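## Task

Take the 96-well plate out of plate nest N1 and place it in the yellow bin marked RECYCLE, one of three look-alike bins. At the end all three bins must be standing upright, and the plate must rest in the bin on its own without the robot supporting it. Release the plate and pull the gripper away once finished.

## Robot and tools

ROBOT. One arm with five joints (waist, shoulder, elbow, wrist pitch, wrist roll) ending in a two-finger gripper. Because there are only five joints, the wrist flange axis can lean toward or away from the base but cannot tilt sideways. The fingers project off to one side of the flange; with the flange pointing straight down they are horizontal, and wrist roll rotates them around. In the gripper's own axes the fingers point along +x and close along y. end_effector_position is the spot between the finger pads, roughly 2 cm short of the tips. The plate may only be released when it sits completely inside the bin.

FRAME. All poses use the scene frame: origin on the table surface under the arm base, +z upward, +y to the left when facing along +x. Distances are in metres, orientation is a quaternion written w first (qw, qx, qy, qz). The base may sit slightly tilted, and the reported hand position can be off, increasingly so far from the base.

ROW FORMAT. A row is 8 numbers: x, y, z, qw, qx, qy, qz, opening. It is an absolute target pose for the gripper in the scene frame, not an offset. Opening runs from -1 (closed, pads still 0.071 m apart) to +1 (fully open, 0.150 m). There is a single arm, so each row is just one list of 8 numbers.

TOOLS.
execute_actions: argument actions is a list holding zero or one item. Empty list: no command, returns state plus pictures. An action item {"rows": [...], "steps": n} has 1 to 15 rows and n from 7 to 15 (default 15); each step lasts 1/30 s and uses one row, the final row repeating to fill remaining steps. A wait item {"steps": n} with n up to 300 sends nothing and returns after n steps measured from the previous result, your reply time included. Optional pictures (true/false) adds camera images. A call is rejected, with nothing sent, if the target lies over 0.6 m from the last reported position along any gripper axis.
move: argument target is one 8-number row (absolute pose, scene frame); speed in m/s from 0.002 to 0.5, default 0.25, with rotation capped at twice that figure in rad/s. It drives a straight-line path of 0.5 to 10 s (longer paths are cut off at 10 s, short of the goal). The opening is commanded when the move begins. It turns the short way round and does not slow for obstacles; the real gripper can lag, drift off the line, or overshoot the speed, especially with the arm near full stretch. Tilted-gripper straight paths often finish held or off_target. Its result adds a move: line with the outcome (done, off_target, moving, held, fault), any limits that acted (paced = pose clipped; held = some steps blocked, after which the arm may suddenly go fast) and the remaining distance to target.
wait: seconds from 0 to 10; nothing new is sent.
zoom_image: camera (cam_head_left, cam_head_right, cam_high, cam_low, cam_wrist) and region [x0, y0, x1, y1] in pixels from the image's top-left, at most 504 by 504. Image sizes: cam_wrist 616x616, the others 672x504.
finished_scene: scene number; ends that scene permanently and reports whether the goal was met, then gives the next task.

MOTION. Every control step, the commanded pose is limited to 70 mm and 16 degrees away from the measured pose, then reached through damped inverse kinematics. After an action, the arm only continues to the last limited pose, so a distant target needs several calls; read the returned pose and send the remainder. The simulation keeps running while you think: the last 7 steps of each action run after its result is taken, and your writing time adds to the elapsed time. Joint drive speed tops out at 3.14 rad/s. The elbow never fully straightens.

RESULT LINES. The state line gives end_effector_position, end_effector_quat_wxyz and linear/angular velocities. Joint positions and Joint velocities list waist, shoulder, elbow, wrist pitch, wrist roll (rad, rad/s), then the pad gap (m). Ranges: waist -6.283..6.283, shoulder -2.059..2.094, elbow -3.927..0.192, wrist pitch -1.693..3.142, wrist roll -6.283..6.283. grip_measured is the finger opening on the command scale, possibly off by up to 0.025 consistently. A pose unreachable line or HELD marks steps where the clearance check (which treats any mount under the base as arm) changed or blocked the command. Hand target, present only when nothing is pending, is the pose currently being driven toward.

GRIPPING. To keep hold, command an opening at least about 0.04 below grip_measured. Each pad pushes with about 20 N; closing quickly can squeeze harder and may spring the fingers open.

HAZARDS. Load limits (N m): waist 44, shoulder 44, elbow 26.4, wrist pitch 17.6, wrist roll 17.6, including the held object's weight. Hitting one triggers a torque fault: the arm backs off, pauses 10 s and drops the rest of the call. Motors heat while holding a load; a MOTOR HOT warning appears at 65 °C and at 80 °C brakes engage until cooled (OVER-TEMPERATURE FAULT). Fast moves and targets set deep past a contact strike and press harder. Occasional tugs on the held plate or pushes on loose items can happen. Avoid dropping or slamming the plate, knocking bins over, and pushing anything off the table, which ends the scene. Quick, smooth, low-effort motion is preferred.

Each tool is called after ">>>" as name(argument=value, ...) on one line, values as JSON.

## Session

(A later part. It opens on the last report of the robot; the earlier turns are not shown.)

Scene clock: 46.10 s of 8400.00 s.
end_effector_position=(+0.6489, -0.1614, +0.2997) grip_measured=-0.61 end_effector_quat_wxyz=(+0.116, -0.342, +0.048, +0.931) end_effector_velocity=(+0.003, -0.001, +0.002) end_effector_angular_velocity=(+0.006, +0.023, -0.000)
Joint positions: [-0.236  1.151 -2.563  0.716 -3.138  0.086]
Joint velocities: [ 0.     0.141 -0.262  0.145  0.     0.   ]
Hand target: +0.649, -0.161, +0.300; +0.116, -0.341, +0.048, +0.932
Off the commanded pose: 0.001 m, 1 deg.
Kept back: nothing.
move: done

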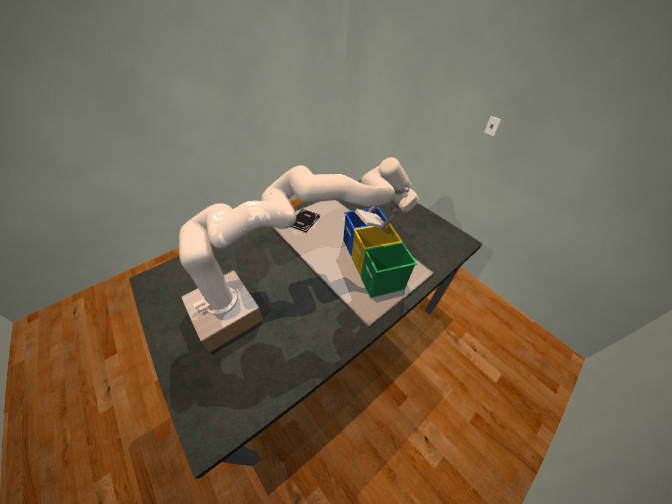

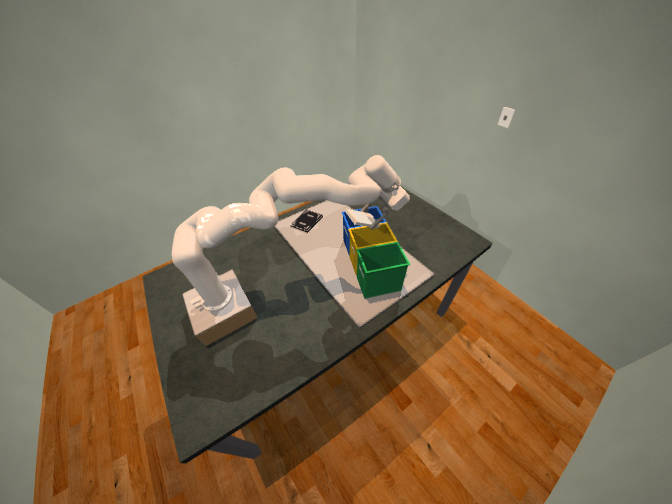

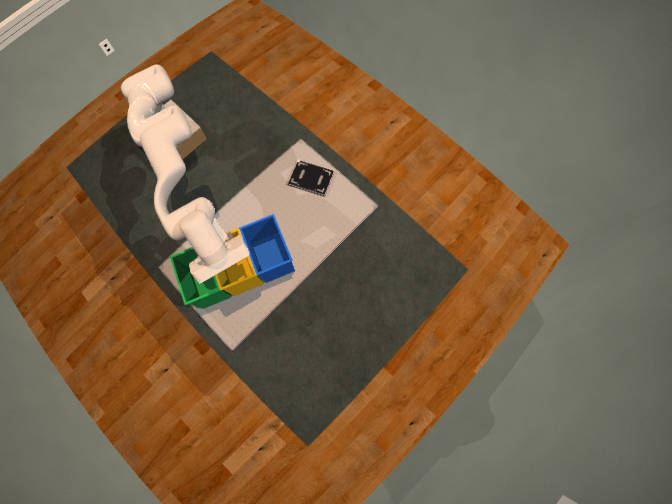

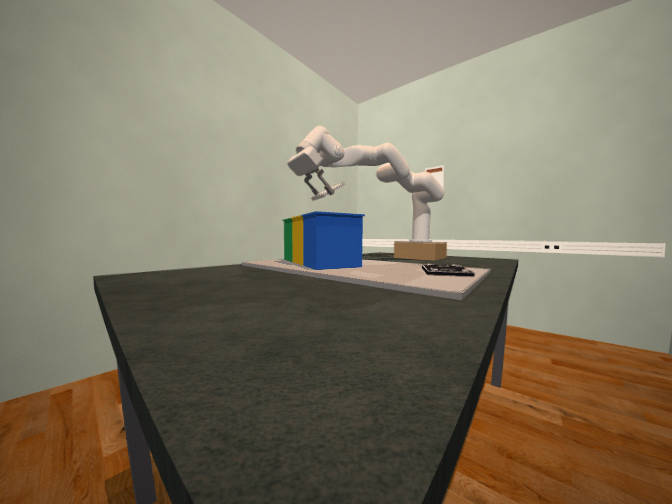

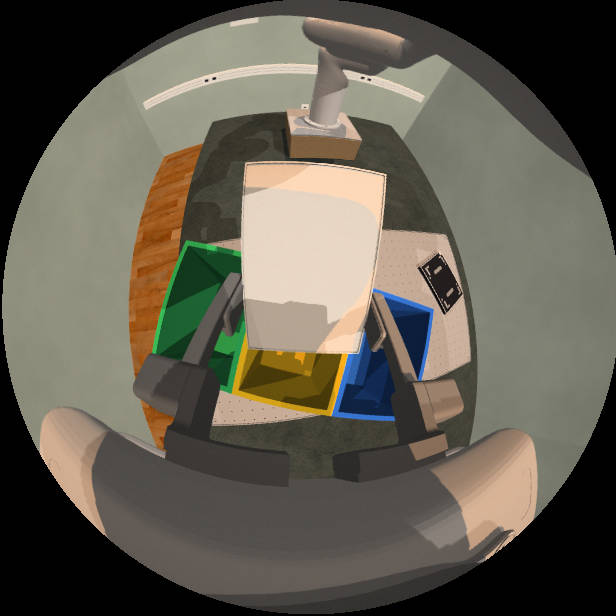

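>>> move(target=[0.63,-0.159,0.25,0.118,-0.24,0.03,0.963,-0.85], speed=0.04)

>>> zoom_image(camera="cam_head_right", region=[280,140,440,300])

Scene clock: 49.43 s of 8400.00 s.
end_effector_position=(+0.6289, -0.1587, +0.2500) grip_measured=-0.61 end_effector_quat_wxyz=(+0.118, -0.261, +0.039, +0.957) end_effector_velocity=(-0.000, -0.001, +0.001) end_effector_angular_velocity=(-0.001, -0.001, -0.000)
Joint positions: [-0.237  1.298 -2.701  0.877 -3.142  0.086]
Joint velocities: [-0.001 -0.001 -0.002  0.001 -0.001  0.   ]
Hand target: +0.629, -0.159, +0.250; +0.118, -0.261, +0.039, +0.957
Off the commanded pose: 0.001 m, 3 deg.
elbow stopped short: the move would have taken joint 3 (elbow) straighter than the controller allows; a more bent joint 3 avoids this.
Kept back: nothing.
move: off_target

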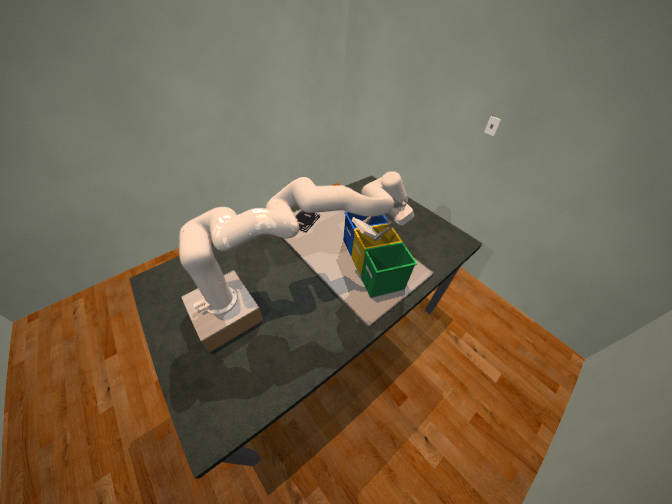

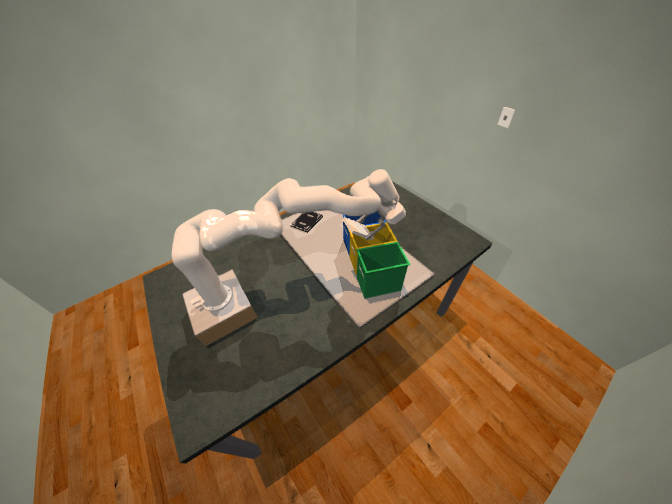

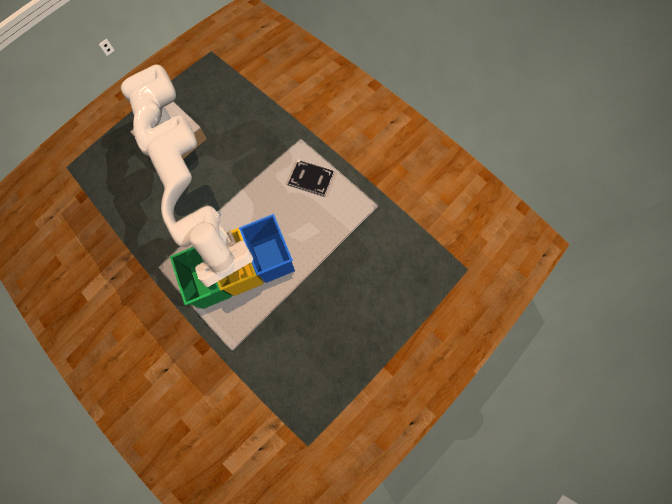

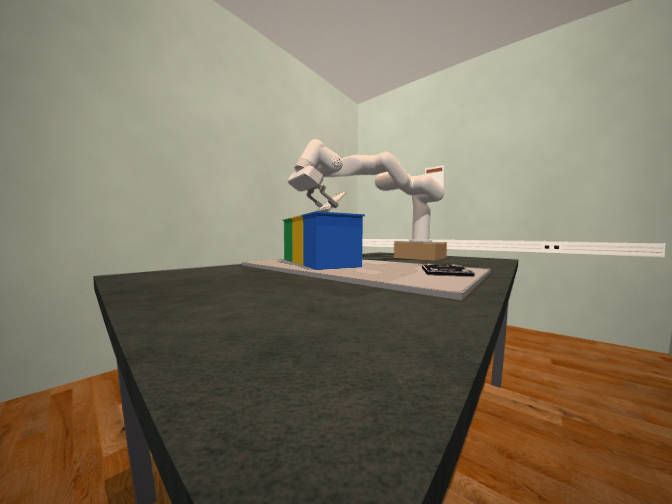

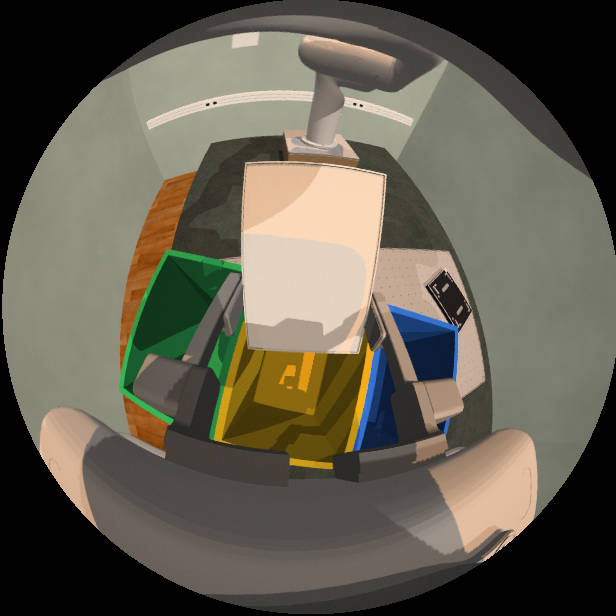

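Region (280, 140, 440, 300) of cam_head_right's 672x504 image, scaled by 3.150, with more detail than that image has.

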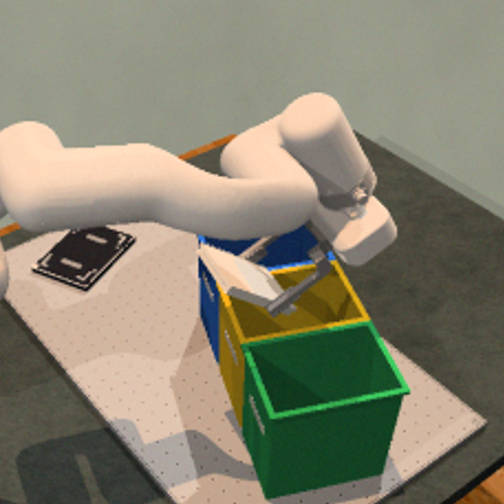

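>>> move(target=[0.629,-0.159,0.25,0.118,-0.261,0.039,0.957,-0.2])

>>> move(target=[0.6,-0.15,0.36,0.115,-0.34,0.042,0.933,-0.2], speed=0.12)

>>> zoom_image(camera="cam_head_right", region=[280,140,440,300])

Scene clock: 50.43 s of 8400.00 s.
end_effector_position=(+0.6289, -0.1589, +0.2500) grip_measured=-0.20 end_effector_quat_wxyz=(+0.118, -0.261, +0.039, +0.957) end_effector_velocity=(-0.000, -0.000, -0.000) end_effector_angular_velocity=(-0.000, +0.000, +0.000)
Joint positions: [-0.237  1.298 -2.701  0.877 -3.143  0.103]
Joint velocities: [-0.     0.     0.    -0.    -0.001  0.   ]
Hand target: +0.629, -0.159, +0.250; +0.118, -0.261, +0.039, +0.957
Off the commanded pose: 0.000 m, 0 deg.
elbow stopped short: the move would have taken joint 3 (elbow) straighter than the controller allows; a more bent joint 3 avoids this.
Kept back: nothing.
move: done

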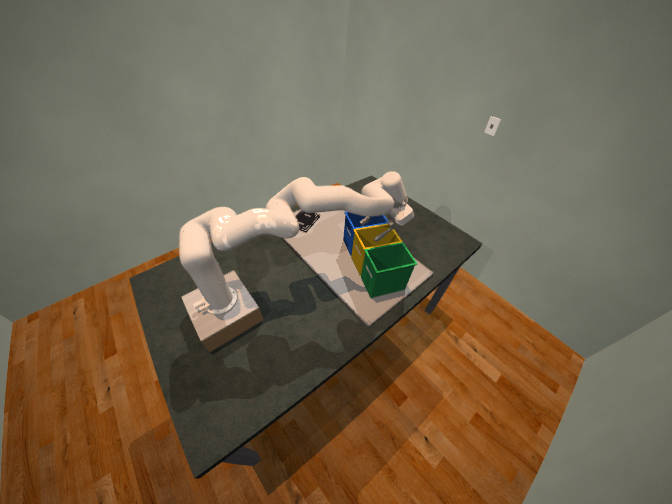

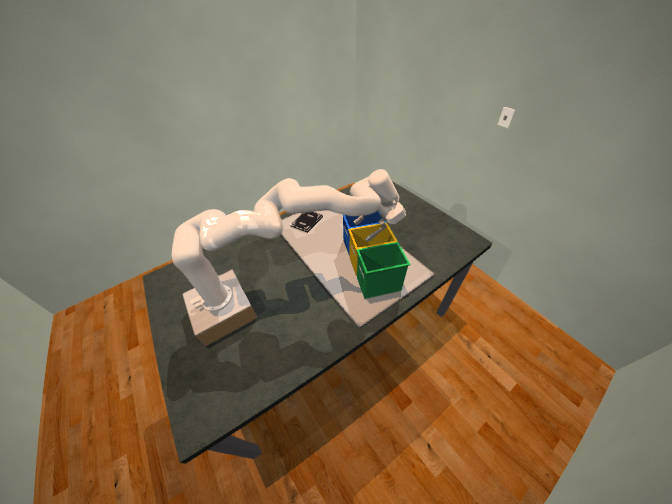

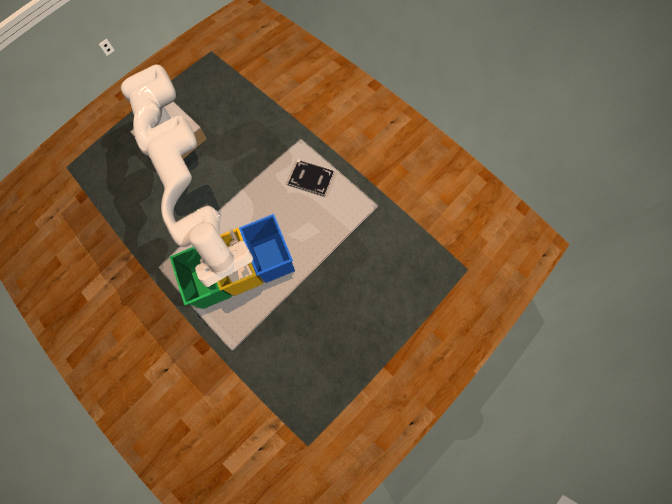

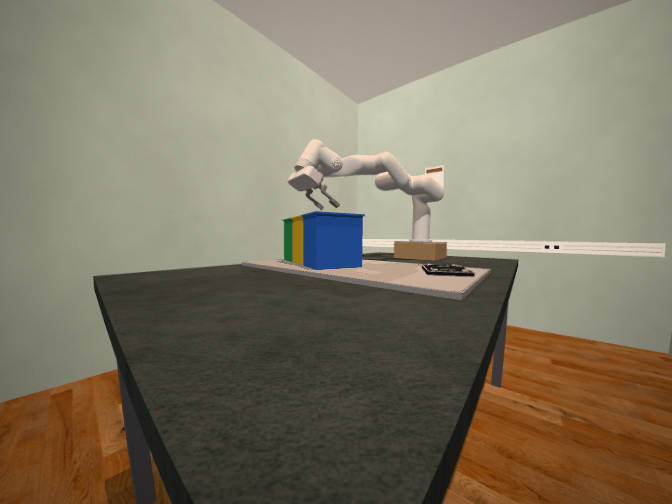

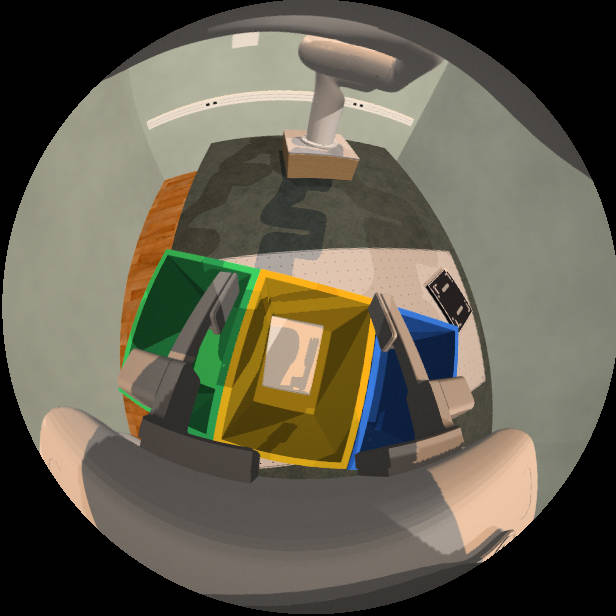

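Scene clock: 51.77 s of 8400.00 s.
end_effector_position=(+0.6003, -0.1500, +0.3588) grip_measured=-0.20 end_effector_quat_wxyz=(+0.116, -0.337, +0.048, +0.933) end_effector_velocity=(-0.002, +0.000, -0.001) end_effector_angular_velocity=(-0.001, -0.007, -0.001)
Joint positions: [-0.238  0.753 -2.04   0.6   -3.139  0.103]
Joint velocities: [-0.    -0.014  0.027 -0.02   0.001  0.   ]
Hand target: +0.600, -0.150, +0.360; +0.116, -0.339, +0.049, +0.932
Off the commanded pose: 0.001 m, 1 deg.
Kept back: nothing.
move: done

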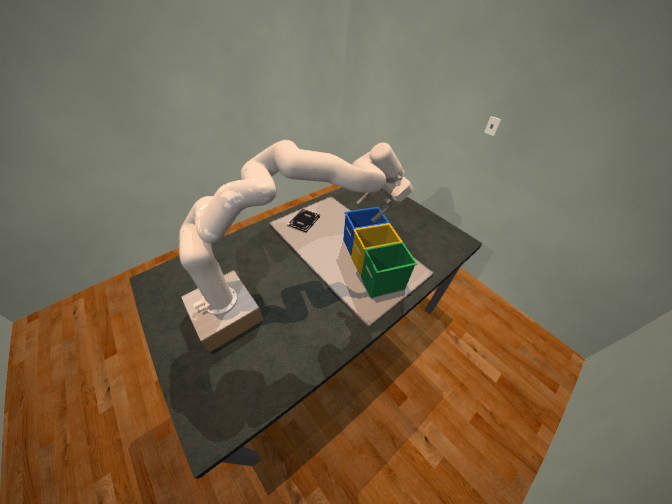

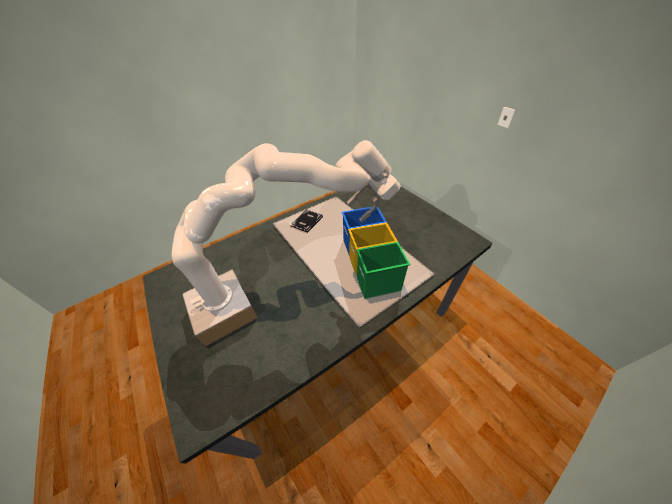

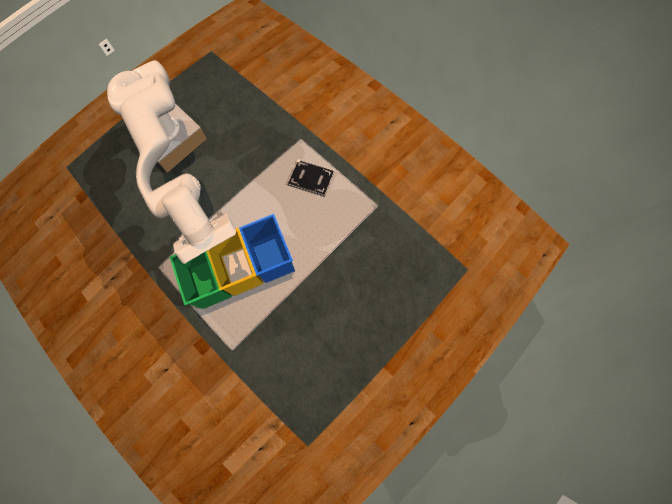

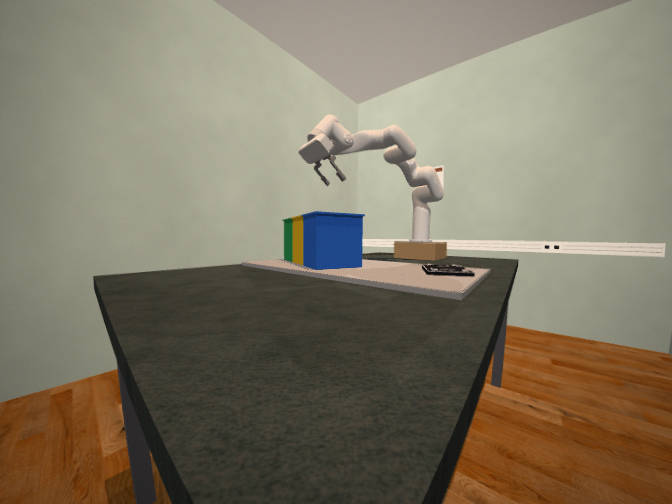

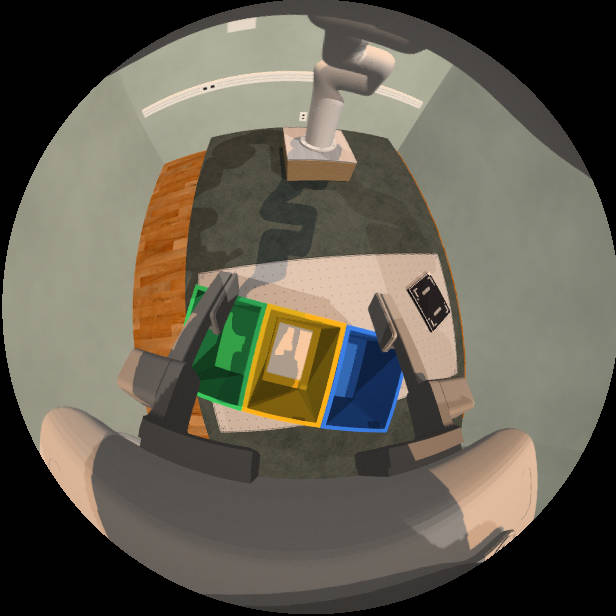

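Region (280, 140, 440, 300) of cam_head_right's 672x504 image, scaled by 3.150, with more detail than that image has.

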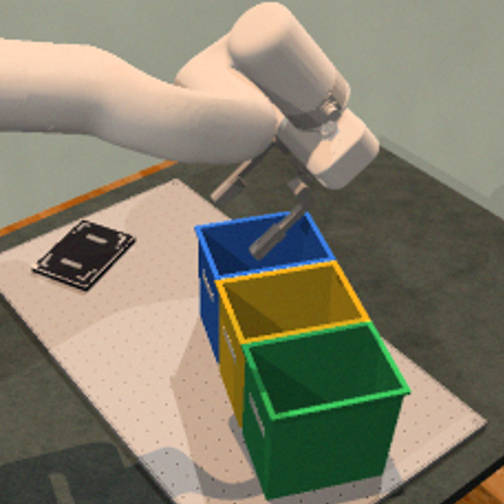

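>>> finished_scene(scene=2)

The scene is finished: the task was done.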